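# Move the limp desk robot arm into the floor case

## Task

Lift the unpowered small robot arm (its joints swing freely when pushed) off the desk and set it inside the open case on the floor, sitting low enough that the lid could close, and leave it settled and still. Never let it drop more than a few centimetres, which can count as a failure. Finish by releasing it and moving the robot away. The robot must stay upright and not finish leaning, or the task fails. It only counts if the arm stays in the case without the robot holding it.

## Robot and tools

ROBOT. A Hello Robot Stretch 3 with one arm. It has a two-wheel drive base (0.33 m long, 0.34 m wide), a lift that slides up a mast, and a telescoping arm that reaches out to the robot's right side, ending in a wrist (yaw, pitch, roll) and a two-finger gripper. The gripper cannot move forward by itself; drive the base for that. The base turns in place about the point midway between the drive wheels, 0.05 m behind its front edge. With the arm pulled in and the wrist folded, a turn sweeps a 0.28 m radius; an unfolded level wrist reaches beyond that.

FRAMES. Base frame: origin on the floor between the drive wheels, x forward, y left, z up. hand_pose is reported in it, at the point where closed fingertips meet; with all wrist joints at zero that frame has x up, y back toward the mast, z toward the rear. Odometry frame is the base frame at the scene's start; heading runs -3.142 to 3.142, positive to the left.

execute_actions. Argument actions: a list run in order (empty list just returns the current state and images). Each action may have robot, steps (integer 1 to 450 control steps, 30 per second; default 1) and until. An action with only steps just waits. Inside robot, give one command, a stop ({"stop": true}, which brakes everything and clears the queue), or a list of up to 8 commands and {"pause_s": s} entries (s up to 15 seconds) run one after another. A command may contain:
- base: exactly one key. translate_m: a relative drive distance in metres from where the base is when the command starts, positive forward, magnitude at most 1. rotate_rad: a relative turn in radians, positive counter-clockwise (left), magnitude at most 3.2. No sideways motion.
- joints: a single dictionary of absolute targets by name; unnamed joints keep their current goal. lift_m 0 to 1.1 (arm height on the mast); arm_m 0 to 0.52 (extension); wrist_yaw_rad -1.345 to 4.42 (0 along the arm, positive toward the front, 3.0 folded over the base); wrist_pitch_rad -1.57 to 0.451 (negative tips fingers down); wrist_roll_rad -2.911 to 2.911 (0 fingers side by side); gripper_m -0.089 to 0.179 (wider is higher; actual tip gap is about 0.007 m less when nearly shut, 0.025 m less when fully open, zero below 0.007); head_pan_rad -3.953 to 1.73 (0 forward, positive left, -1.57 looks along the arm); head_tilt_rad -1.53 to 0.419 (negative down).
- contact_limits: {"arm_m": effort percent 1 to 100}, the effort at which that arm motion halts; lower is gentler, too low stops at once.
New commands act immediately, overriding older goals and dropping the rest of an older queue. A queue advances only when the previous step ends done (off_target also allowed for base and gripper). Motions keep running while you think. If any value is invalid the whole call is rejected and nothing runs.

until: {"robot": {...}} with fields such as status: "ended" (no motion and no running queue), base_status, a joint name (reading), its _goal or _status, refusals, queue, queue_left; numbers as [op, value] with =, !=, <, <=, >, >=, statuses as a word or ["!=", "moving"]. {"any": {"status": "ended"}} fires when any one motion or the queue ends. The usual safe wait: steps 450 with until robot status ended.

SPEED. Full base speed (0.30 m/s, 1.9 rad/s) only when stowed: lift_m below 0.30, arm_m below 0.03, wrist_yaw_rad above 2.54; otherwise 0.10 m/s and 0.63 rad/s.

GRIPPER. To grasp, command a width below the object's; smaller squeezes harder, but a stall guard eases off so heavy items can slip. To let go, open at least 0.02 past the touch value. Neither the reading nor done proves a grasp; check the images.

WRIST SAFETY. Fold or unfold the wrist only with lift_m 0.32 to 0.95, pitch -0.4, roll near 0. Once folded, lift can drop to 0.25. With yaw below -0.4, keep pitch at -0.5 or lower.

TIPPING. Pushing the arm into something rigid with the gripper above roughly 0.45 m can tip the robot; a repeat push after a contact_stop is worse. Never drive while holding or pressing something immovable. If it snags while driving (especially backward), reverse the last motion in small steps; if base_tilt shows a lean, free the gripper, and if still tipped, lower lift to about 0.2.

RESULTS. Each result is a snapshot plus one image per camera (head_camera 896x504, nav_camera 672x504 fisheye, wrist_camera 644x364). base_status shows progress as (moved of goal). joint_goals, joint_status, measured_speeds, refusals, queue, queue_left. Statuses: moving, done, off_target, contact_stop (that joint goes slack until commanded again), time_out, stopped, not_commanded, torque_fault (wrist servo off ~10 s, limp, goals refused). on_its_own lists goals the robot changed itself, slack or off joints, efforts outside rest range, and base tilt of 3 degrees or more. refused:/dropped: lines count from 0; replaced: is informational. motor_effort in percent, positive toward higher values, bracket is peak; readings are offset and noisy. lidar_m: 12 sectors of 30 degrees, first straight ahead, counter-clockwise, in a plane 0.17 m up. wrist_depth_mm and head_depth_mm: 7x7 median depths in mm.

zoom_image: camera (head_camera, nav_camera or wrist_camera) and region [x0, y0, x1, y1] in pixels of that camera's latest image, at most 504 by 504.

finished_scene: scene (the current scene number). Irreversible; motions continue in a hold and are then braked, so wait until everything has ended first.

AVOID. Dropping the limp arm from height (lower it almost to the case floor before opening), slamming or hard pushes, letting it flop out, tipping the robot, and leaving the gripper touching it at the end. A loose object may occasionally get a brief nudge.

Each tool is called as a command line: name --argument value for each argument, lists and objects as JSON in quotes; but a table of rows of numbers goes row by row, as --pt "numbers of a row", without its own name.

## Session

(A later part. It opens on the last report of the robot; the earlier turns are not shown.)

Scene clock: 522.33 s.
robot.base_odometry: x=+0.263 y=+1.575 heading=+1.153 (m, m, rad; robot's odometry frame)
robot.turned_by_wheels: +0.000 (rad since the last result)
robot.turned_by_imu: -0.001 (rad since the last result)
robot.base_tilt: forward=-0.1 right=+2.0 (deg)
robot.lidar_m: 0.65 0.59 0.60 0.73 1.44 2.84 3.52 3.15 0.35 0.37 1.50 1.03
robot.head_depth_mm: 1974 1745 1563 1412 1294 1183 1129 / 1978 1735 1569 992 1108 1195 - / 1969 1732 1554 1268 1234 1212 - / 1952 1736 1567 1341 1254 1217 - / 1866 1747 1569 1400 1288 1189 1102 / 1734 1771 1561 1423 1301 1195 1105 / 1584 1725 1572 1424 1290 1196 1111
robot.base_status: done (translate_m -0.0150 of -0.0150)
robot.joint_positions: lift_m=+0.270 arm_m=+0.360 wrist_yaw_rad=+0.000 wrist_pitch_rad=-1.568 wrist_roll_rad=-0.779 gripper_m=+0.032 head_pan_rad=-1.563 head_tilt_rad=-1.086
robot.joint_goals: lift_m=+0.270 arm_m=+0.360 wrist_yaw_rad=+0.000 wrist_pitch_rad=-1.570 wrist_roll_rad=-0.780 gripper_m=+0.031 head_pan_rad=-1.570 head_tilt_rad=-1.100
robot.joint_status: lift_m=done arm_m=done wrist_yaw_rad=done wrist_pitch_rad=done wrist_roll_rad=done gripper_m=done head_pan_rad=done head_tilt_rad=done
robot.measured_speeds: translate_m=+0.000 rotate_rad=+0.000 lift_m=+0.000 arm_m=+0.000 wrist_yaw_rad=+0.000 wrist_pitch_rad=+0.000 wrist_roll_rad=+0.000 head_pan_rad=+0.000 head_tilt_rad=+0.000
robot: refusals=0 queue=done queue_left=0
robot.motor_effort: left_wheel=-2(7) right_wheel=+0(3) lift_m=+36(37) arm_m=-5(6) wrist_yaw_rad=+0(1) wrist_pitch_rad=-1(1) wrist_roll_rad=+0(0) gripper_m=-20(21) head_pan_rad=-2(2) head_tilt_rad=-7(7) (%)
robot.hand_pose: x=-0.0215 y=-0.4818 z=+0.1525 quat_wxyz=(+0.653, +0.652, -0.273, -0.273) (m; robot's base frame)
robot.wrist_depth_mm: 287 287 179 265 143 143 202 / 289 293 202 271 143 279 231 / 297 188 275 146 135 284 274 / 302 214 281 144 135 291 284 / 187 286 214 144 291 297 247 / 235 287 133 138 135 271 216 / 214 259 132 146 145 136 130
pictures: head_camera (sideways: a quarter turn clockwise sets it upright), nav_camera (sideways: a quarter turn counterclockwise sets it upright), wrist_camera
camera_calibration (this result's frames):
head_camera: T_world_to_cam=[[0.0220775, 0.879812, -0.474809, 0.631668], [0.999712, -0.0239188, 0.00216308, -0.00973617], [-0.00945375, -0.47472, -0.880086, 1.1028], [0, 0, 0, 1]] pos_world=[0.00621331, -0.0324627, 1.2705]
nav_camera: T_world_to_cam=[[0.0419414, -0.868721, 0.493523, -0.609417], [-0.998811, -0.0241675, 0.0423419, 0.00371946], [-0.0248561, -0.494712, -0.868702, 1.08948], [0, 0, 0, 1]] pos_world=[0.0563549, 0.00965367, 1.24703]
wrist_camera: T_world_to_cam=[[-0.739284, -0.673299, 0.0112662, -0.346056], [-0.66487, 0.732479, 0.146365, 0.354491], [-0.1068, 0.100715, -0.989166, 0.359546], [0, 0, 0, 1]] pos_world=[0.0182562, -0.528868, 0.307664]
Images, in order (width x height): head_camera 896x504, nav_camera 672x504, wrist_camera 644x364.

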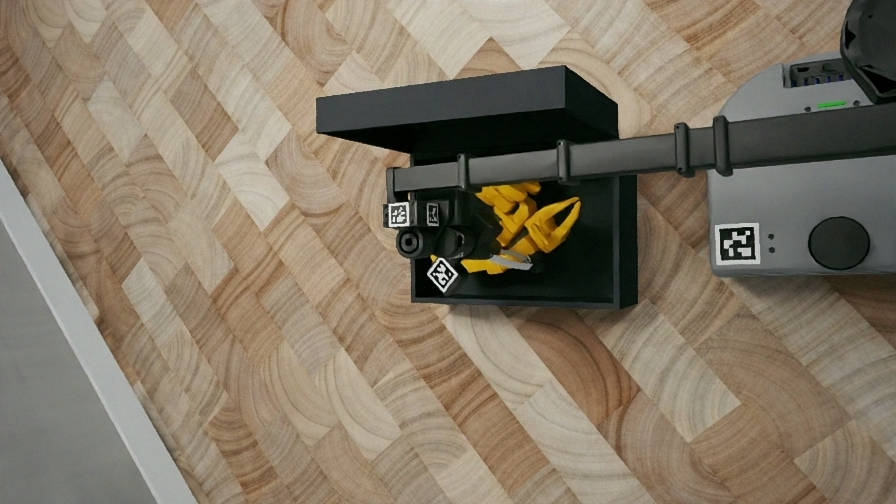

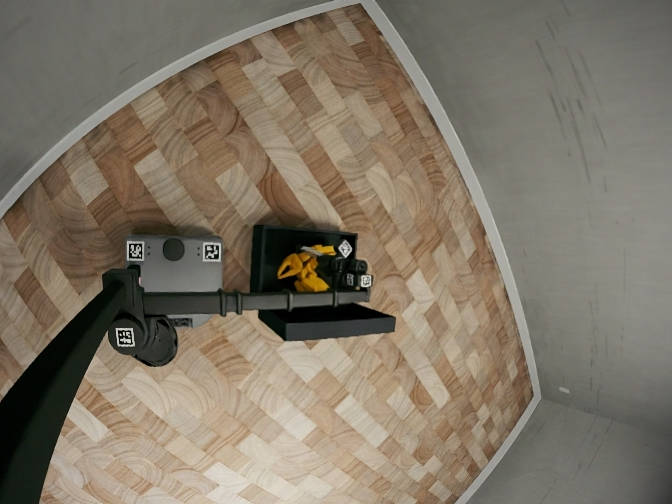

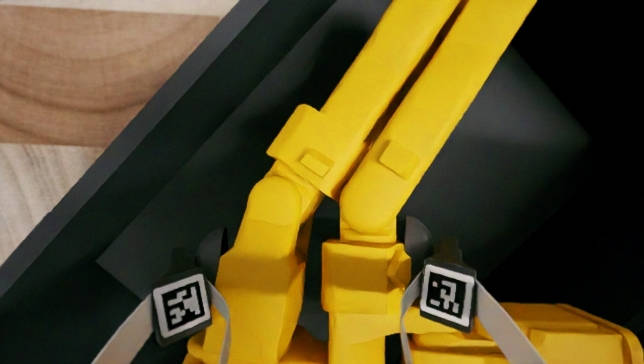

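execute_actions --actions '[{"robot":{"joints":{"lift_m":0.172}},"steps":450,"until":{"robot":{"status":"ended"}}}]'

Scene clock: 529.00 s.
robot.base_odometry: x=+0.263 y=+1.575 heading=+1.153 (m, m, rad; robot's odometry frame)
robot.turned_by_wheels: +0.000 (rad since the last result)
robot.turned_by_imu: -0.001 (rad since the last result)
robot.base_tilt: forward=-0.1 right=+2.0 (deg)
robot.lidar_m: 0.66 0.59 0.60 0.73 1.44 2.85 3.52 3.16 0.35 1.65 1.50 1.03
robot.head_depth_mm: 1982 1744 1557 1410 1300 1187 1112 / 1979 1735 1558 996 1114 1202 - / 1965 1744 1564 1316 1200 1211 - / 1926 1762 1568 1347 1246 1213 - / 1873 1764 1565 1404 1298 1196 1104 / 1729 1758 1562 1426 1301 1198 1105 / 1580 1715 1566 1427 1301 1199 1107
robot.base_status: done (translate_m -0.0150 of -0.0150)
robot.joint_positions: lift_m=+0.175 arm_m=+0.360 wrist_yaw_rad=-0.001 wrist_pitch_rad=-1.572 wrist_roll_rad=-0.778 gripper_m=+0.032 head_pan_rad=-1.563 head_tilt_rad=-1.087
robot.joint_goals: lift_m=+0.175 arm_m=+0.360 wrist_yaw_rad=+0.000 wrist_pitch_rad=-1.570 wrist_roll_rad=-0.780 gripper_m=+0.031 head_pan_rad=-1.570 head_tilt_rad=-1.100
robot.joint_status: lift_m=contact_stop arm_m=done wrist_yaw_rad=done wrist_pitch_rad=done wrist_roll_rad=done gripper_m=done head_pan_rad=done head_tilt_rad=done
robot.measured_speeds: translate_m=+0.000 rotate_rad=+0.000 lift_m=+0.002 arm_m=+0.000 wrist_yaw_rad=-0.010 wrist_pitch_rad=+0.000 wrist_roll_rad=+0.000 head_pan_rad=+0.000 head_tilt_rad=+0.000
robot: refusals=0 queue=dropped queue_left=0
robot.on_its_own: lift_m is slack since a contact_stop, until your next command for it
robot.motor_effort: left_wheel=-1(2) right_wheel=-1(1) lift_m=+27(35) arm_m=-3(6) wrist_yaw_rad=+2(1) wrist_pitch_rad=+1(2) wrist_roll_rad=-1(1) gripper_m=-20(21) head_pan_rad=-2(2) head_tilt_rad=-7(7) (%)
robot.hand_pose: x=-0.0215 y=-0.4809 z=+0.0574 quat_wxyz=(+0.652, +0.653, -0.273, -0.274) (m; robot's base frame)
robot.wrist_depth_mm: - 97 145 179 124 122 183 / 94 118 180 181 128 120 186 / 112 151 185 133 122 189 191 / 137 187 189 135 124 194 196 / 178 192 191 138 135 199 200 / 194 195 130 135 132 203 204 / 199 201 131 143 144 141 133
pictures: head_camera (sideways: a quarter turn clockwise sets it upright), nav_camera (sideways: a quarter turn counterclockwise sets it upright), wrist_camera
camera_calibration (this result's frames):
head_camera: T_world_to_cam=[[0.0220777, 0.879964, -0.474528, 0.631302], [0.999712, -0.023921, 0.002153, -0.00972305], [-0.00945663, -0.474438, -0.880238, 1.10299], [0, 0, 0, 1]] pos_world=[0.00621318, -0.0324527, 1.27049]
nav_camera: T_world_to_cam=[[0.0419413, -0.868879, 0.493245, -0.609055], [-0.998811, -0.0241795, 0.0423366, 0.00372637], [-0.0248589, -0.494434, -0.86886, 1.08968], [0, 0, 0, 1]] pos_world=[0.0563548, 0.00967112, 1.24704]
wrist_camera: T_world_to_cam=[[-0.740516, -0.671977, 0.00908752, -0.343599], [-0.663528, 0.733217, 0.148736, 0.367998], [-0.10661, 0.104111, -0.988835, 0.266968], [0, 0, 0, 1]] pos_world=[0.0181977, -0.528507, 0.212376]
Images, in order (width x height): head_camera 896x504, nav_camera 672x504, wrist_camera 644x364.

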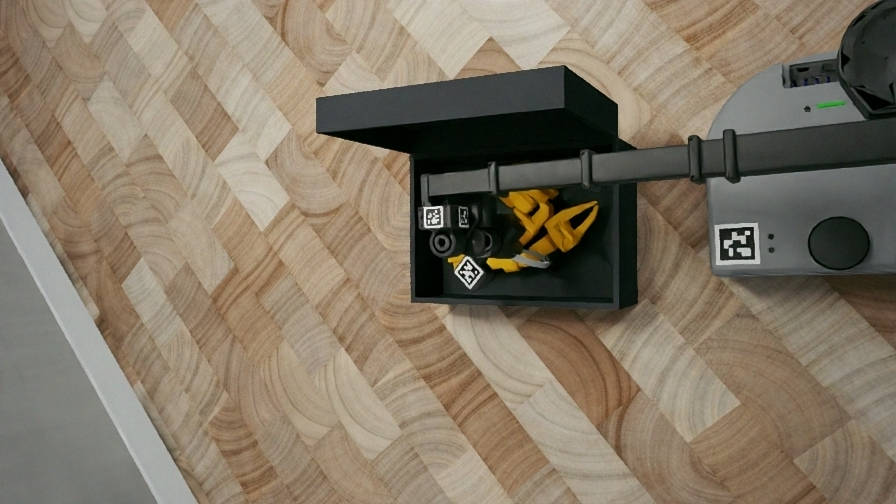

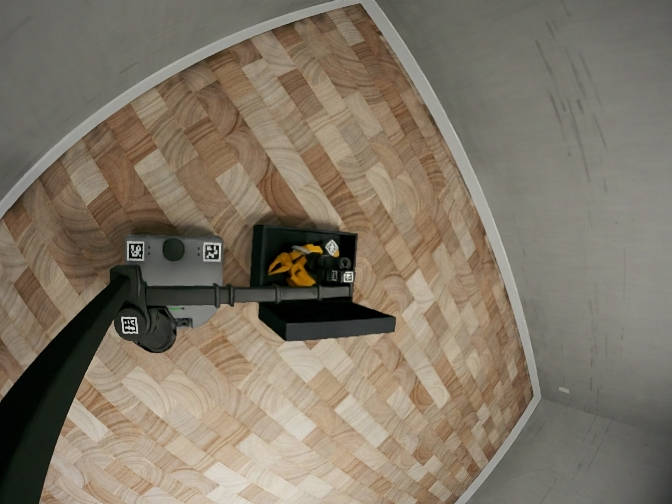

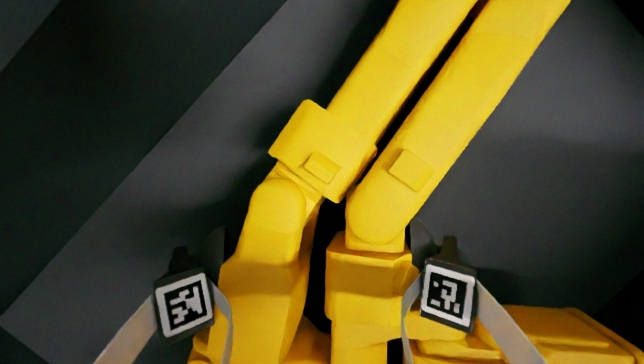

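execute_actions --actions '[{"robot":[{"joints":{"gripper_m":0.105}},{"joints":{"lift_m":0.42}},{"joints":{"arm_m":0.27,"wrist_roll_rad":0.0,"gripper_m":0.179}}],"steps":450,"until":{"robot":{"status":"ended"}}}]'

Scene clock: 538.00 s.
robot.base_odometry: x=+0.263 y=+1.575 heading=+1.153 (m, m, rad; robot's odometry frame)
robot.turned_by_wheels: +0.000 (rad since the last result)
robot.turned_by_imu: -0.002 (rad since the last result)
robot.base_tilt: forward=-0.1 right=+2.0 (deg)
robot.lidar_m: 0.65 0.59 0.60 0.73 1.44 2.84 3.51 3.16 0.35 1.66 1.50 1.03
robot.head_depth_mm: 1981 1732 1559 1419 1291 1184 1113 / 1970 1762 1555 977 922 1210 - / 1963 1733 1559 - 1255 1211 - / 1950 1732 1563 1378 1254 1198 - / 1851 1745 1573 1410 1280 1200 1101 / 1714 1743 1564 1421 1290 1206 1109 / 1597 1725 1558 1413 1291 1191 1112
robot.base_status: done (translate_m -0.0150 of -0.0150)
robot.joint_positions: lift_m=+0.420 arm_m=+0.270 wrist_yaw_rad=-0.001 wrist_pitch_rad=-1.566 wrist_roll_rad=-0.003 gripper_m=+0.179 head_pan_rad=-1.563 head_tilt_rad=-1.087
robot.joint_goals: lift_m=+0.420 arm_m=+0.270 wrist_yaw_rad=+0.000 wrist_pitch_rad=-1.570 wrist_roll_rad=+0.000 gripper_m=+0.179 head_pan_rad=-1.570 head_tilt_rad=-1.100
robot.joint_status: lift_m=done arm_m=done wrist_yaw_rad=done wrist_pitch_rad=done wrist_roll_rad=done gripper_m=done head_pan_rad=done head_tilt_rad=done
robot.measured_speeds: translate_m=+0.000 rotate_rad=+0.000 lift_m=+0.000 arm_m=+0.000 wrist_yaw_rad=+0.000 wrist_pitch_rad=+0.000 wrist_roll_rad=+0.000 head_pan_rad=+0.000 head_tilt_rad=+0.000
robot: refusals=0 queue=done queue_left=0
robot.motor_effort: left_wheel=+0(1) right_wheel=-1(1) lift_m=+47(49) arm_m=-5(3) wrist_yaw_rad=+1(3) wrist_pitch_rad=-2(2) wrist_roll_rad=+2(1) gripper_m=+0(86) head_pan_rad=-2(2) head_tilt_rad=-7(7) (%)
robot.hand_pose: x=-0.0216 y=-0.3924 z=+0.3020 quat_wxyz=(+0.502, +0.499, -0.500, -0.498) (m; robot's base frame)
robot.wrist_depth_mm: 428 435 366 412 410 304 246 / 443 440 380 369 351 309 247 / 446 449 426 370 375 315 247 / 458 459 430 395 441 321 246 / 471 467 413 443 432 328 248 / 477 477 480 490 495 491 227 / - 491 490 493 495 505 217
pictures: head_camera (sideways: a quarter turn clockwise sets it upright), nav_camera (sideways: a quarter turn counterclockwise sets it upright), wrist_camera
camera_calibration (this result's frames):
head_camera: T_world_to_cam=[[0.0220761, 0.879964, -0.474526, 0.6313], [0.999712, -0.0239192, 0.00215295, -0.00972299], [-0.00945579, -0.474437, -0.880239, 1.10299], [0, 0, 0, 1]] pos_world=[0.00621324, -0.0324527, 1.27049]
nav_camera: T_world_to_cam=[[0.0419428, -0.868879, 0.493244, -0.609053], [-0.998811, -0.0241814, 0.0423366, 0.0037264], [-0.0248581, -0.494433, -0.86886, 1.08968], [0, 0, 0, 1]] pos_world=[0.0563548, 0.00967129, 1.24704]
wrist_camera: T_world_to_cam=[[-0.999256, 0.0371838, 0.0102537, -0.0141197], [0.0382675, 0.989023, 0.142721, 0.384036], [-0.0048343, 0.143007, -0.98971, 0.517419], [0, 0, 0, 1]] pos_world=[-0.0263039, -0.45329, 0.457429]
Images, in order (width x height): head_camera 896x504, nav_camera 672x504, wrist_camera 644x364.

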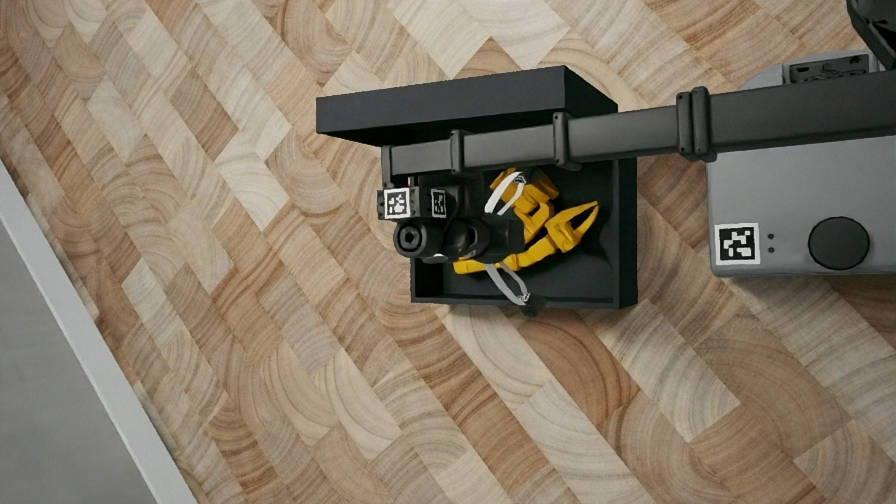

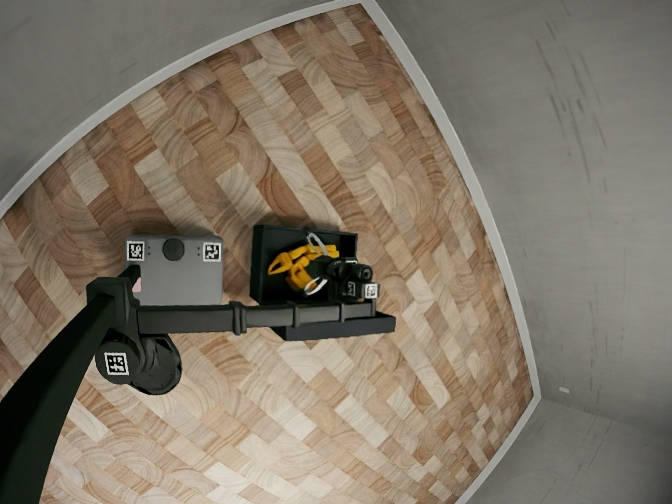

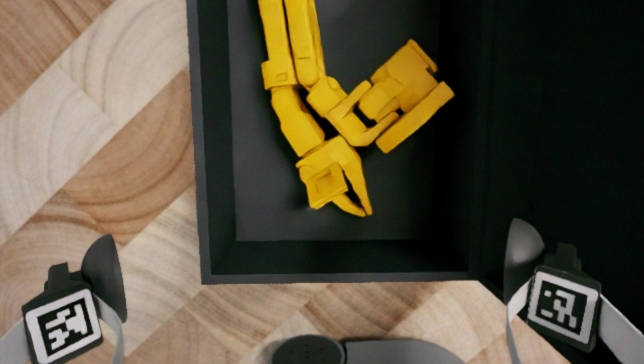

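zoom_image --camera "head_camera" --region '[480, 150, 660, 320]'

zoom_image --camera "wrist_camera" --region '[240, 90, 440, 250]'

Region (480, 150, 660, 320) of head_camera's 896x504 image, scaled by 2.800, with more detail than that image has.

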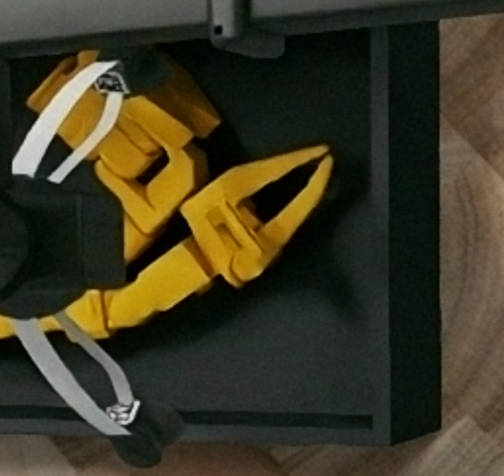

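Region (240, 90, 440, 250) of wrist_camera's 644x364 image, scaled by 2.520; it fills the top 403 rows of this view, and the rest is white.

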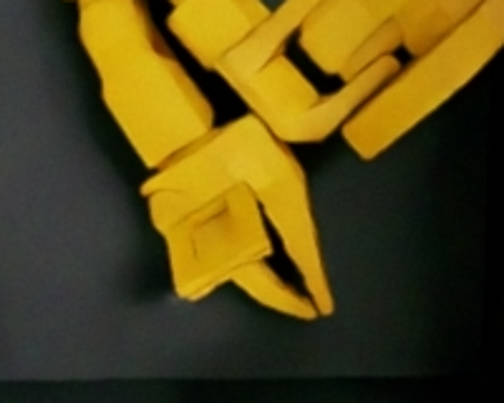

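execute_actions --actions '[{"robot":[{"joints":{"gripper_m":0.0},"base":{"translate_m":-0.062}},{"joints":{"lift_m":0.255}},{"base":{"translate_m":0.07}}],"steps":450,"until":{"robot":{"status":"ended"}}}]'

Scene clock: 572.47 s.
robot.base_odometry: x=+0.267 y=+1.582 heading=+1.153 (m, m, rad; robot's odometry frame)
robot.turned_by_wheels: +0.000 (rad since the last result)
robot.turned_by_imu: -0.003 (rad since the last result)
robot.base_tilt: forward=-0.1 right=+2.1 (deg)
robot.lidar_m: 0.65 0.59 0.59 0.72 1.42 2.85 3.49 3.17 0.36 1.65 1.49 1.02
robot.head_depth_mm: 1975 1742 1561 1403 1273 1192 1111 / 2000 1732 1538 996 1146 1203 - / 1974 1735 1557 1350 1239 1208 - / 1933 1758 1570 1355 1247 1208 - / 1871 1755 1564 1391 1287 1203 1101 / 1710 1762 1564 1413 1306 1192 1104 / 1581 1711 1559 1427 1302 1194 1106
robot.base_status: done (translate_m +0.0700 of +0.0700)
robot.joint_positions: lift_m=+0.255 arm_m=+0.270 wrist_yaw_rad=-0.001 wrist_pitch_rad=-1.566 wrist_roll_rad=-0.003 gripper_m=+0.000 head_pan_rad=-1.563 head_tilt_rad=-1.087
robot.joint_goals: lift_m=+0.255 arm_m=+0.270 wrist_yaw_rad=+0.000 wrist_pitch_rad=-1.570 wrist_roll_rad=+0.000 gripper_m=+0.000 head_pan_rad=-1.570 head_tilt_rad=-1.100
robot.joint_status: lift_m=done arm_m=done wrist_yaw_rad=done wrist_pitch_rad=done wrist_roll_rad=done gripper_m=done head_pan_rad=done head_tilt_rad=done
robot.measured_speeds: translate_m=+0.000 rotate_rad=+0.000 lift_m=+0.000 arm_m=+0.000 wrist_yaw_rad=+0.000 wrist_pitch_rad=+0.000 wrist_roll_rad=+0.000 head_pan_rad=+0.000 head_tilt_rad=+0.000
robot: refusals=0 queue=done queue_left=0
robot.motor_effort: left_wheel=-2(5) right_wheel=+1(5) lift_m=+29(48) arm_m=-5(6) wrist_yaw_rad=+1(2) wrist_pitch_rad=-2(2) wrist_roll_rad=+2(2) gripper_m=-3(86) head_pan_rad=-2(2) head_tilt_rad=-7(7) (%)
robot.hand_pose: x=-0.0216 y=-0.3923 z=+0.1377 quat_wxyz=(+0.502, +0.499, -0.500, -0.499) (m; robot's base frame)
robot.wrist_depth_mm: 272 184 207 233 256 257 192 / 279 185 206 205 195 236 193 / 285 185 210 215 198 188 192 / 291 185 212 213 176 252 193 / 298 183 168 274 278 278 193 / 305 184 279 - 284 271 193 / 308 197 229 228 228 227 193
pictures: head_camera (sideways: a quarter turn clockwise sets it upright), nav_camera (sideways: a quarter turn counterclockwise sets it upright), wrist_camera
camera_calibration (this result's frames):
head_camera: T_world_to_cam=[[0.0221644, 0.879962, -0.474526, 0.6313], [0.999709, -0.0240196, 0.00215295, -0.00972298], [-0.00950341, -0.474436, -0.880239, 1.10299], [0, 0, 0, 1]] pos_world=[0.00620998, -0.0324527, 1.27049]
nav_camera: T_world_to_cam=[[0.0418556, -0.868884, 0.493244, -0.609053], [-0.998813, -0.0240811, 0.0423366, 0.00372641], [-0.0249077, -0.49443, -0.86886, 1.08968], [0, 0, 0, 1]] pos_world=[0.0563557, 0.00966625, 1.24704]
wrist_camera: T_world_to_cam=[[-0.999255, 0.0372056, 0.0102645, -0.0124308], [0.0382921, 0.98898, 0.143015, 0.407343], [-0.00483045, 0.143301, -0.989667, 0.354847], [0, 0, 0, 1]] pos_world=[-0.0263055, -0.453242, 0.293052]
Images, in order (width x height): head_camera 896x504, nav_camera 672x504, wrist_camera 644x364.

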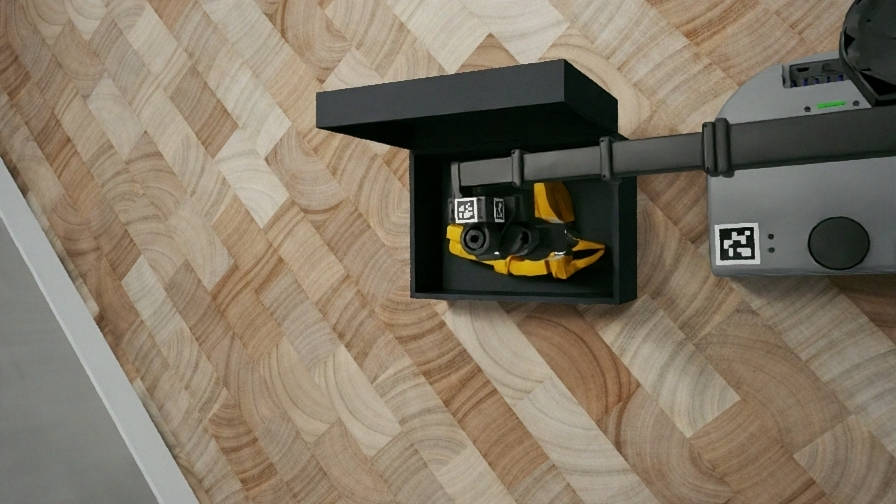

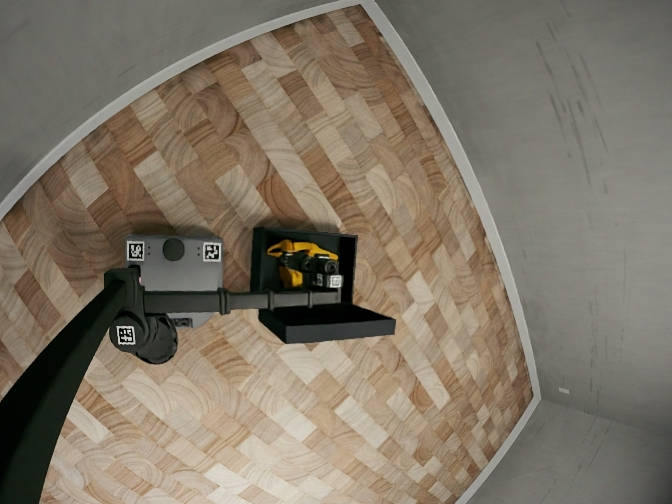

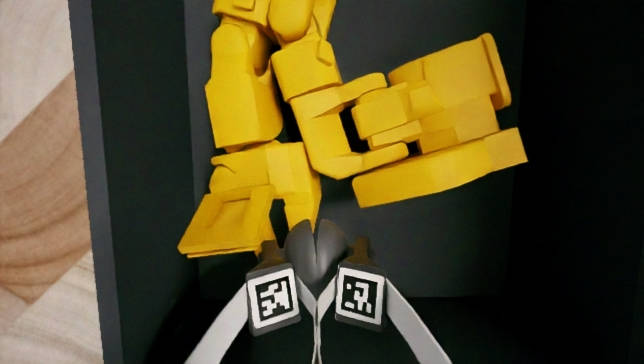

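execute_actions --actions '[{"robot":[{"joints":{"lift_m":0.30,"arm_m":0.28}},{"base":{"translate_m":0.045}},{"joints":{"lift_m":0.235}}],"steps":450,"until":{"robot":{"status":"ended"}}}]'

Scene clock: 582.67 s.
robot.base_odometry: x=+0.285 y=+1.624 heading=+1.153 (m, m, rad; robot's odometry frame)
robot.turned_by_wheels: +0.000 (rad since the last result)
robot.turned_by_imu: -0.009 (rad since the last result)
robot.base_tilt: forward=-0.2 right=+1.9 (deg)
robot.lidar_m: 0.61 0.55 0.56 0.68 1.32 2.87 3.57 3.20 0.38 1.62 1.47 0.97
robot.head_depth_mm: 1974 1745 1561 1372 1262 1191 1116 / 1967 1765 1568 1231 1177 1203 - / 1998 1748 1569 1361 1255 1215 - / 1905 1747 1570 1391 1250 1205 - / 1832 1769 1570 1418 1297 1185 1103 / 1690 1755 1561 1415 1297 1197 1111 / 1559 1711 1580 1424 1305 1205 1101
robot.base_status: done (translate_m +0.0450 of +0.0450)
robot.joint_positions: lift_m=+0.263 arm_m=+0.280 wrist_yaw_rad=-0.001 wrist_pitch_rad=-1.588 wrist_roll_rad=-0.001 gripper_m=+0.000 head_pan_rad=-1.563 head_tilt_rad=-1.087
robot.joint_goals: lift_m=+0.263 arm_m=+0.280 wrist_yaw_rad=+0.000 wrist_pitch_rad=-1.570 wrist_roll_rad=+0.000 gripper_m=+0.000 head_pan_rad=-1.570 head_tilt_rad=-1.100
robot.joint_status: lift_m=contact_stop arm_m=done wrist_yaw_rad=done wrist_pitch_rad=done wrist_roll_rad=done gripper_m=done head_pan_rad=done head_tilt_rad=done
robot.measured_speeds: translate_m=+0.000 rotate_rad=+0.000 lift_m=+0.009 arm_m=+0.000 wrist_yaw_rad=+0.000 wrist_pitch_rad=+0.024 wrist_roll_rad=+0.024 head_pan_rad=+0.000 head_tilt_rad=-0.024
robot: refusals=0 queue=dropped queue_left=0
robot.on_its_own: lift_m is slack since a contact_stop, until your next command for it (your +0.235 is given up)
robot.motor_effort: left_wheel=-7(9) right_wheel=-1(4) lift_m=+5(49) arm_m=+3(4) wrist_yaw_rad=+1(2) wrist_pitch_rad=+8(12) wrist_roll_rad=+0(2) gripper_m=-6(6) head_pan_rad=-2(2) head_tilt_rad=-7(7) (%)
robot.hand_pose: x=-0.0216 y=-0.3961 z=+0.1457 quat_wxyz=(+0.496, +0.505, -0.495, -0.505) (m; robot's base frame)
robot.wrist_depth_mm: 280 284 228 205 264 265 239 / 288 289 224 207 214 194 229 / 297 298 222 217 218 197 230 / 302 306 220 227 223 178 221 / 311 312 218 194 289 292 243 / 321 316 188 - 293 297 242 / 324 327 219 230 222 225 223
pictures: head_camera (sideways: a quarter turn clockwise sets it upright), nav_camera (sideways: a quarter turn counterclockwise sets it upright), wrist_camera
camera_calibration (this result's frames):
head_camera: T_world_to_cam=[[0.0223231, 0.880189, -0.474099, 0.630742], [0.999705, -0.0242028, 0.00213763, -0.009703], [-0.00959303, -0.474007, -0.880469, 1.10329], [0, 0, 0, 1]] pos_world=[0.00620395, -0.0324374, 1.27047]
nav_camera: T_world_to_cam=[[0.041699, -0.869131, 0.492821, -0.608501], [-0.998817, -0.0239196, 0.0423285, 0.00373695], [-0.0250009, -0.494004, -0.8691, 1.09], [0, 0, 0, 1]] pos_world=[0.0563573, 0.00968374, 1.24704]
wrist_camera: T_world_to_cam=[[-0.999173, 0.0391063, 0.0111194, -0.011745], [0.0404062, 0.985459, 0.165042, 0.405291], [-0.00450358, 0.165354, -0.986224, 0.371609], [0, 0, 0, 1]] pos_world=[-0.0264379, -0.460385, 0.29973]
Images, in order (width x height): head_camera 896x504, nav_camera 672x504, wrist_camera 644x364.

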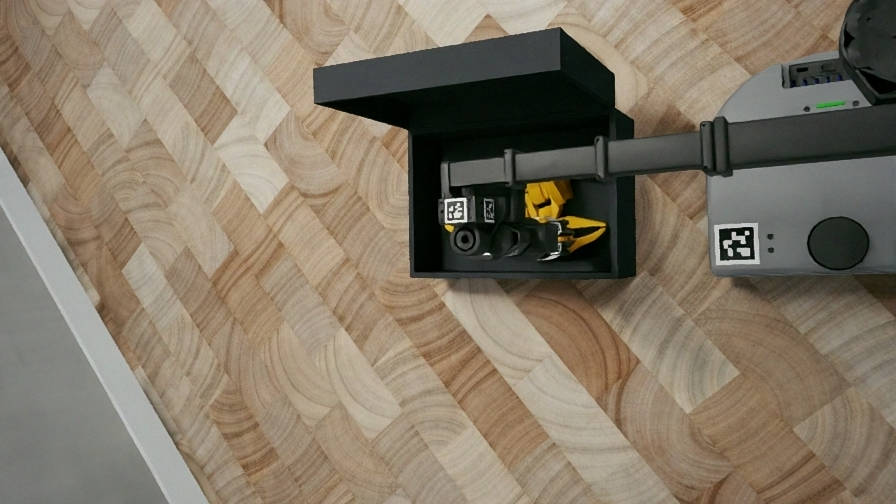

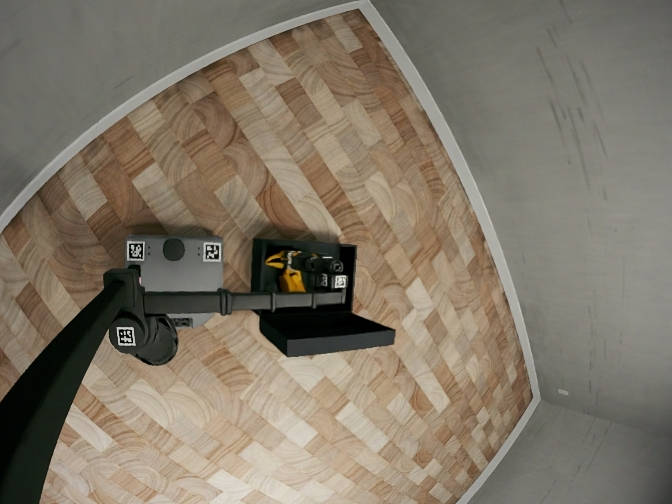

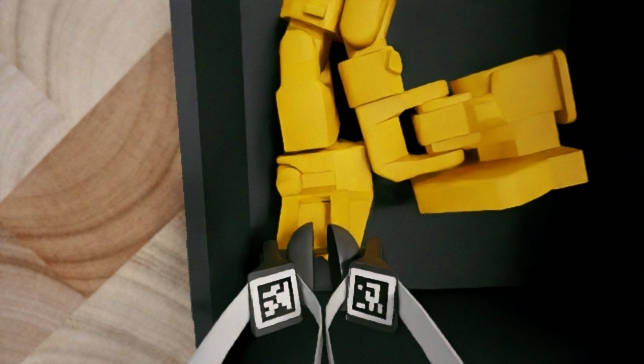

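execute_actions --actions '[{"robot":[{"joints":{"lift_m":0.285}},{"joints":{"gripper_m":0.075}},{"joints":{"lift_m":0.245}},{"base":{"translate_m":-0.06}}],"steps":450,"until":{"robot":{"status":"ended"}}}]'

Scene clock: 600.27 s.
robot.base_odometry: x=+0.260 y=+1.569 heading=+1.153 (m, m, rad; robot's odometry frame)
robot.turned_by_wheels: +0.000 (rad since the last result)
robot.turned_by_imu: -0.015 (rad since the last result)
robot.base_tilt: forward=-0.1 right=+2.1 (deg)
robot.lidar_m: 0.67 0.60 0.60 0.73 1.39 2.84 3.51 3.15 0.35 0.71 1.51 1.07
robot.head_depth_mm: 1968 1737 1561 1419 1286 1182 1118 / 1972 1747 1550 994 1121 1206 - / 1982 1733 1560 1302 1213 1214 - / 1943 1748 1557 1350 1232 1205 - / 1881 1732 1557 1393 1280 1192 1107 / 1743 1750 1572 1421 1297 1191 1102 / 1620 1724 1578 1425 1297 1198 1104
robot.base_status: done (translate_m -0.0600 of -0.0600)
robot.joint_positions: lift_m=+0.245 arm_m=+0.280 wrist_yaw_rad=-0.001 wrist_pitch_rad=-1.572 wrist_roll_rad=+0.000 gripper_m=+0.075 head_pan_rad=-1.565 head_tilt_rad=-1.088
robot.joint_goals: lift_m=+0.245 arm_m=+0.280 wrist_yaw_rad=+0.000 wrist_pitch_rad=-1.570 wrist_roll_rad=+0.000 gripper_m=+0.075 head_pan_rad=-1.570 head_tilt_rad=-1.100
robot.joint_status: lift_m=done arm_m=done wrist_yaw_rad=done wrist_pitch_rad=done wrist_roll_rad=done gripper_m=done head_pan_rad=done head_tilt_rad=done
robot.measured_speeds: translate_m=+0.000 rotate_rad=+0.000 lift_m=+0.000 arm_m=+0.000 wrist_yaw_rad=+0.000 wrist_pitch_rad=+0.000 wrist_roll_rad=+0.000 head_pan_rad=+0.000 head_tilt_rad=+0.000
robot: refusals=0 queue=done queue_left=0
robot.motor_effort: left_wheel=+2(15) right_wheel=-1(13) lift_m=+29(50) arm_m=+3(4) wrist_yaw_rad=+1(1) wrist_pitch_rad=+1(8) wrist_roll_rad=+0(0) gripper_m=-1(81) head_pan_rad=-2(2) head_tilt_rad=-7(7) (%)
robot.hand_pose: x=-0.0216 y=-0.4002 z=+0.1278 quat_wxyz=(+0.500, +0.500, -0.499, -0.501) (m; robot's base frame)
robot.wrist_depth_mm: 168 239 191 192 244 205 158 / 167 238 187 194 179 179 160 / 167 235 200 200 187 155 160 / 165 233 172 258 261 240 162 / 165 231 150 267 268 244 163 / 164 215 271 272 - 243 163 / 167 205 236 240 226 216 164
pictures: head_camera (sideways: a quarter turn clockwise sets it upright), nav_camera (sideways: a quarter turn counterclockwise sets it upright), wrist_camera
camera_calibration (this result's frames):
head_camera: T_world_to_cam=[[0.0234714, 0.880549, -0.473373, 0.629789], [0.999672, -0.0255114, 0.00211161, -0.00966892], [-0.010217, -0.473267, -0.88086, 1.10381], [0, 0, 0, 1]] pos_world=[0.00616139, -0.0324116, 1.27044]
nav_camera: T_world_to_cam=[[0.0405652, -0.869591, 0.492104, -0.60756], [-0.998848, -0.0226488, 0.0423148, 0.00375501], [-0.025651, -0.493253, -0.869507, 1.09053], [0, 0, 0, 1]] pos_world=[0.0563696, 0.00966327, 1.24705]
wrist_camera: T_world_to_cam=[[-0.999142, 0.0400514, 0.010499, -0.0109251], [0.0411704, 0.987953, 0.149176, 0.415394], [-0.00439786, 0.14948, -0.988755, 0.348583], [0, 0, 0, 1]] pos_world=[-0.0264846, -0.462058, 0.282811]
Images, in order (width x height): head_camera 896x504, nav_camera 672x504, wrist_camera 644x364.

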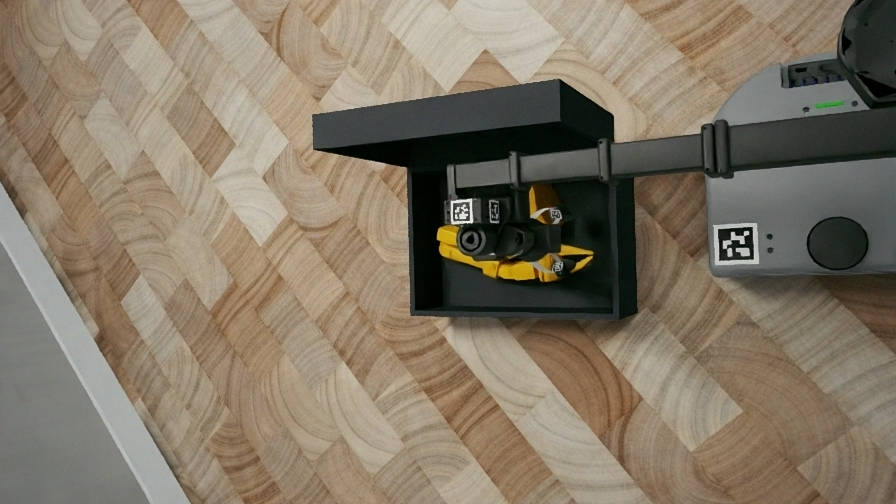

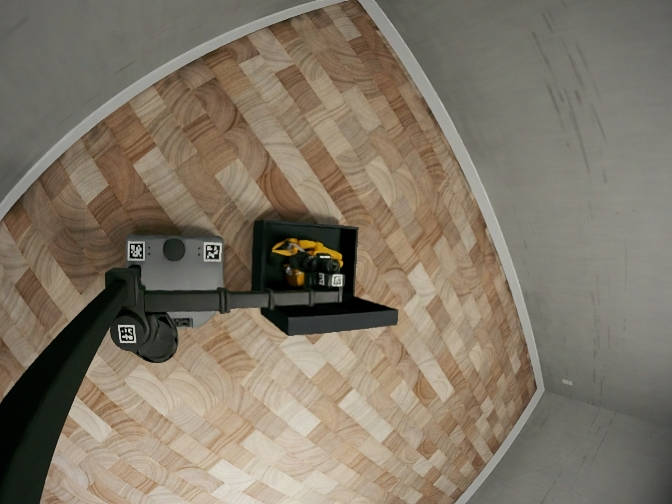

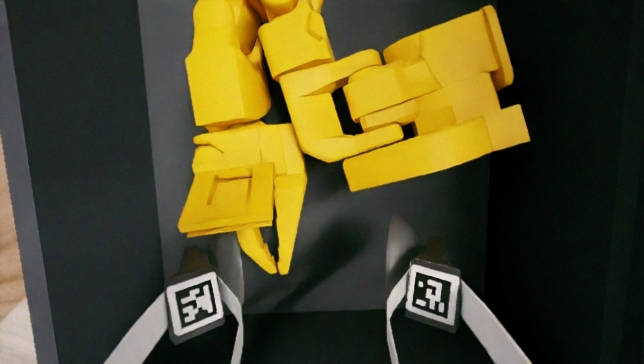

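execute_actions --actions '[{"robot":[{"joints":{"lift_m":0.29}},{"joints":{"gripper_m":0.085,"arm_m":0.31},"base":{"translate_m":0.04}},{"joints":{"lift_m":0.24}},{"base":{"translate_m":-0.07}}],"steps":450,"until":{"robot":{"status":"ended"}}}]'

Scene clock: 615.27 s.
robot.base_odometry: x=+0.248 y=+1.541 heading=+1.153 (m, m, rad; robot's odometry frame)
robot.turned_by_wheels: +0.000 (rad since the last result)
robot.turned_by_imu: -0.002 (rad since the last result)
robot.base_tilt: forward=-0.1 right=+2.0 (deg)
robot.lidar_m: 0.69 0.62 0.63 0.76 1.45 2.81 3.49 3.13 0.35 0.71 1.53 1.11
robot.head_depth_mm: 1958 1743 1552 1403 1296 1185 1108 / 1981 1741 1566 990 1242 1205 - / 1970 1740 1551 1260 1243 1214 - / 1934 1744 1553 1356 1230 1211 - / 1899 1748 1573 1367 1273 1192 1115 / 1757 1758 1580 1420 1308 1193 1109 / 1617 1723 1568 1423 1304 1198 1104
robot.base_status: done (translate_m -0.0700 of -0.0700)
robot.joint_positions: lift_m=+0.240 arm_m=+0.310 wrist_yaw_rad=-0.002 wrist_pitch_rad=-1.580 wrist_roll_rad=+0.000 gripper_m=+0.085 head_pan_rad=-1.565 head_tilt_rad=-1.088
robot.joint_goals: lift_m=+0.240 arm_m=+0.310 wrist_yaw_rad=+0.000 wrist_pitch_rad=-1.570 wrist_roll_rad=+0.000 gripper_m=+0.085 head_pan_rad=-1.570 head_tilt_rad=-1.100
robot.joint_status: lift_m=done arm_m=done wrist_yaw_rad=done wrist_pitch_rad=done wrist_roll_rad=done gripper_m=done head_pan_rad=done head_tilt_rad=done
robot.measured_speeds: translate_m=+0.000 rotate_rad=+0.000 lift_m=+0.000 arm_m=+0.000 wrist_yaw_rad=+0.000 wrist_pitch_rad=+0.000 wrist_roll_rad=+0.000 head_pan_rad=+0.000 head_tilt_rad=+0.000
robot: refusals=0 queue=done queue_left=0
robot.motor_effort: left_wheel=+2(11) right_wheel=-3(10) lift_m=+29(49) arm_m=+3(6) wrist_yaw_rad=+3(3) wrist_pitch_rad=+4(5) wrist_roll_rad=+0(0) gripper_m=+1(45) head_pan_rad=-1(2) head_tilt_rad=-6(6) (%)
robot.hand_pose: x=-0.0216 y=-0.4283 z=+0.1230 quat_wxyz=(+0.498, +0.502, -0.498, -0.503) (m; robot's base frame)
robot.wrist_depth_mm: 193 223 178 240 237 191 138 / 192 236 183 244 172 169 140 / 189 245 192 193 183 149 143 / 187 251 197 203 182 186 147 / 185 257 195 205 264 215 149 / 183 237 268 181 246 205 152 / 180 229 270 157 266 207 156
pictures: head_camera (sideways: a quarter turn clockwise sets it upright), nav_camera (sideways: a quarter turn counterclockwise sets it upright), wrist_camera
camera_calibration (this result's frames):
head_camera: T_world_to_cam=[[0.0234709, 0.88055, -0.473373, 0.629789], [0.999672, -0.025511, 0.00211161, -0.00966892], [-0.0102168, -0.473267, -0.88086, 1.10381], [0, 0, 0, 1]] pos_world=[0.00616141, -0.0324116, 1.27044]
nav_camera: T_world_to_cam=[[0.0405656, -0.869591, 0.492104, -0.60756], [-0.998848, -0.0226493, 0.0423148, 0.00375502], [-0.0256508, -0.493253, -0.869507, 1.09053], [0, 0, 0, 1]] pos_world=[0.0563696, 0.0096633, 1.24705]
wrist_camera: T_world_to_cam=[[-0.999098, 0.0410814, 0.0107861, -0.00931367], [0.0422636, 0.986798, 0.156347, 0.442524], [-0.00422072, 0.156662, -0.987643, 0.350962], [0, 0, 0, 1]] pos_world=[-0.0265266, -0.491282, 0.277539]
Images, in order (width x height): head_camera 896x504, nav_camera 672x504, wrist_camera 644x364.

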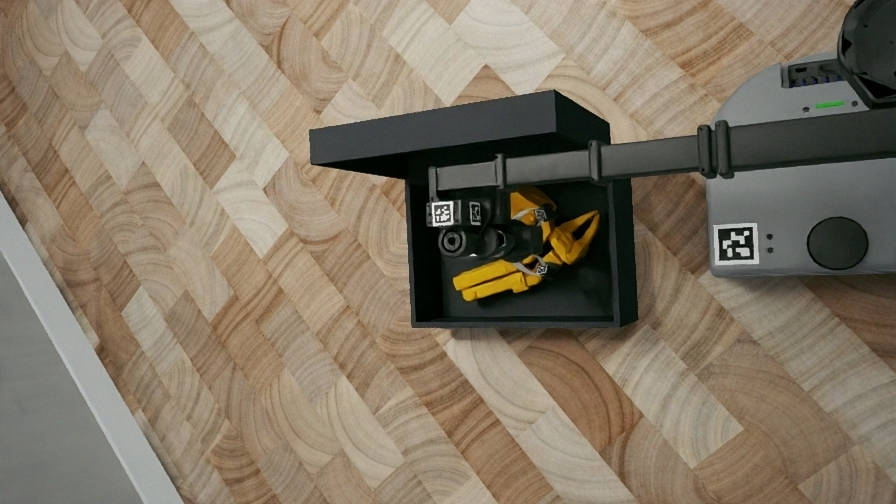

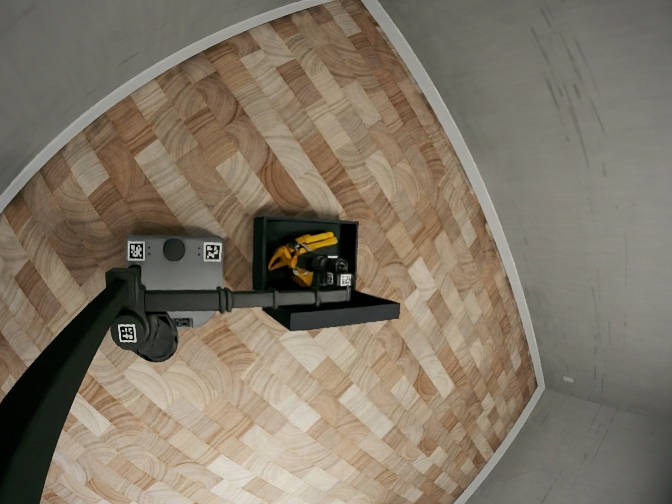

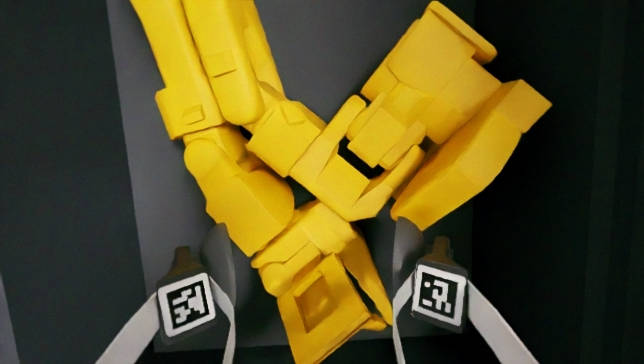

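execute_actions --actions '[{"robot":[{"joints":{"lift_m":0.55}},{"joints":{"arm_m":0.0}},{"base":{"translate_m":-0.3},"joints":{"head_pan_rad":-1.2,"head_tilt_rad":-0.9}}],"steps":450,"until":{"robot":{"status":"ended"}}}]'

Scene clock: 643.43 s.
robot.base_odometry: x=+0.127 y=+1.267 heading=+1.153 (m, m, rad; robot's odometry frame)
robot.turned_by_wheels: +0.000 (rad since the last result)
robot.turned_by_imu: -0.003 (rad since the last result)
robot.base_tilt: forward=+0.0 right=+2.1 (deg)
robot.lidar_m: 0.95 0.85 0.85 1.03 1.99 2.90 3.25 2.91 2.93 0.36 0.33 1.51
robot.head_depth_mm: 1954 2177 1854 1596 1390 1236 1152 / 1853 2134 1859 1594 1385 1246 - / 1781 2061 1853 1594 1213 1242 1144 / 1714 1980 1872 1613 1344 1031 1122 / 1644 1897 1870 1601 1341 1215 1124 / 1574 1818 1881 1617 1404 1218 1127 / 1519 1729 1876 1601 1404 1256 1132
robot.base_status: done (translate_m -0.3000 of -0.3000)
robot.joint_positions: lift_m=+0.550 arm_m=+0.000 wrist_yaw_rad=+0.000 wrist_pitch_rad=-1.572 wrist_roll_rad=+0.000 gripper_m=+0.085 head_pan_rad=-1.207 head_tilt_rad=-0.902
robot.joint_goals: lift_m=+0.550 arm_m=+0.000 wrist_yaw_rad=+0.000 wrist_pitch_rad=-1.570 wrist_roll_rad=+0.000 gripper_m=+0.085 head_pan_rad=-1.200 head_tilt_rad=-0.900
robot.joint_status: lift_m=done arm_m=done wrist_yaw_rad=done wrist_pitch_rad=done wrist_roll_rad=done gripper_m=done head_pan_rad=done head_tilt_rad=done
robot.measured_speeds: translate_m=+0.000 rotate_rad=+0.000 lift_m=+0.000 arm_m=+0.000 wrist_yaw_rad=+0.000 wrist_pitch_rad=+0.000 wrist_roll_rad=+0.000 head_pan_rad=+0.000 head_tilt_rad=+0.000
robot: refusals=0 queue=done queue_left=0
robot.motor_effort: left_wheel=+1(6) right_wheel=+0(5) lift_m=+46(47) arm_m=-6(7) wrist_yaw_rad=+0(2) wrist_pitch_rad=+1(4) wrist_roll_rad=+0(0) gripper_m=+0(2) head_pan_rad=+3(20) head_tilt_rad=+1(16) (%)
robot.hand_pose: x=-0.0216 y=-0.1208 z=+0.4322 quat_wxyz=(+0.500, +0.500, -0.499, -0.501) (m; robot's base frame)
robot.wrist_depth_mm: 531 443 561 561 576 569 571 / 568 567 576 574 585 575 589 / 576 583 587 585 583 598 603 / 590 592 598 - - 600 600 / 609 610 600 - - 622 626 / 615 612 620 - - 635 634 / 625 628 634 - - 645 664
pictures: head_camera (sideways: a quarter turn clockwise sets it upright), nav_camera (sideways: a quarter turn counterclockwise sets it upright), wrist_camera
camera_calibration (this result's frames):
head_camera: T_world_to_cam=[[-0.249933, 0.737223, -0.627723, 0.832536], [0.944962, 0.327084, 0.00789673, -0.016868], [0.21114, -0.5912, -0.778397, 0.969262], [0, 0, 0, 1]] pos_world=[0.019368, -0.0352197, 1.27721]
nav_camera: T_world_to_cam=[[0.30491, -0.701471, 0.644181, -0.807297], [-0.930535, -0.36347, 0.0446555, 0.000280409], [0.202816, -0.613049, -0.763569, 0.951412], [0, 0, 0, 1]] pos_world=[0.0534528, 0.0170686, 1.2465]
wrist_camera: T_world_to_cam=[[-0.999158, 0.0396572, 0.0104947, -0.0253692], [0.0407795, 0.987986, 0.149063, 0.0939827], [-0.00445718, 0.149365, -0.988772, 0.60776], [0, 0, 0, 1]] pos_world=[-0.0264715, -0.182626, 0.587193]
Images, in order (width x height): head_camera 896x504, nav_camera 672x504, wrist_camera 644x364.

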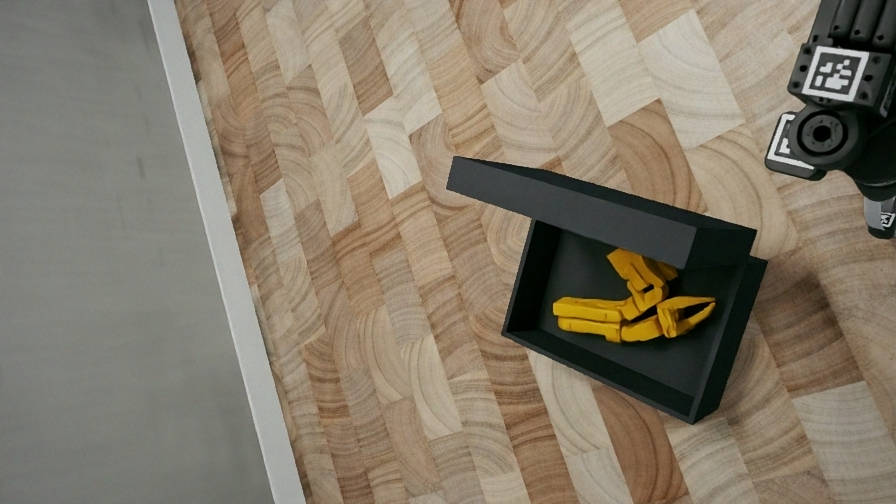

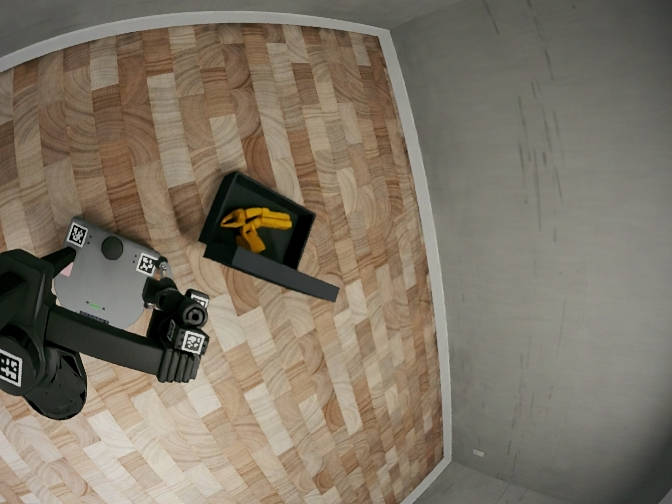

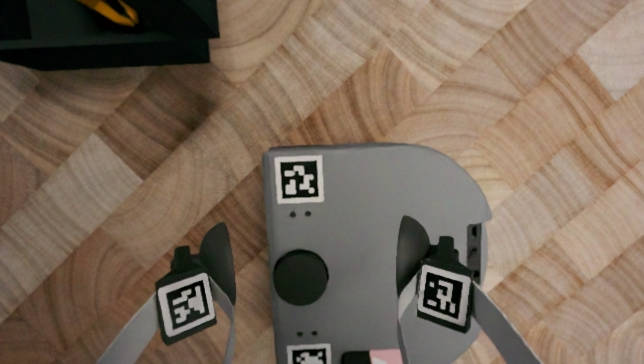

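finished_scene --scene 1

The scene is finished: the task was done.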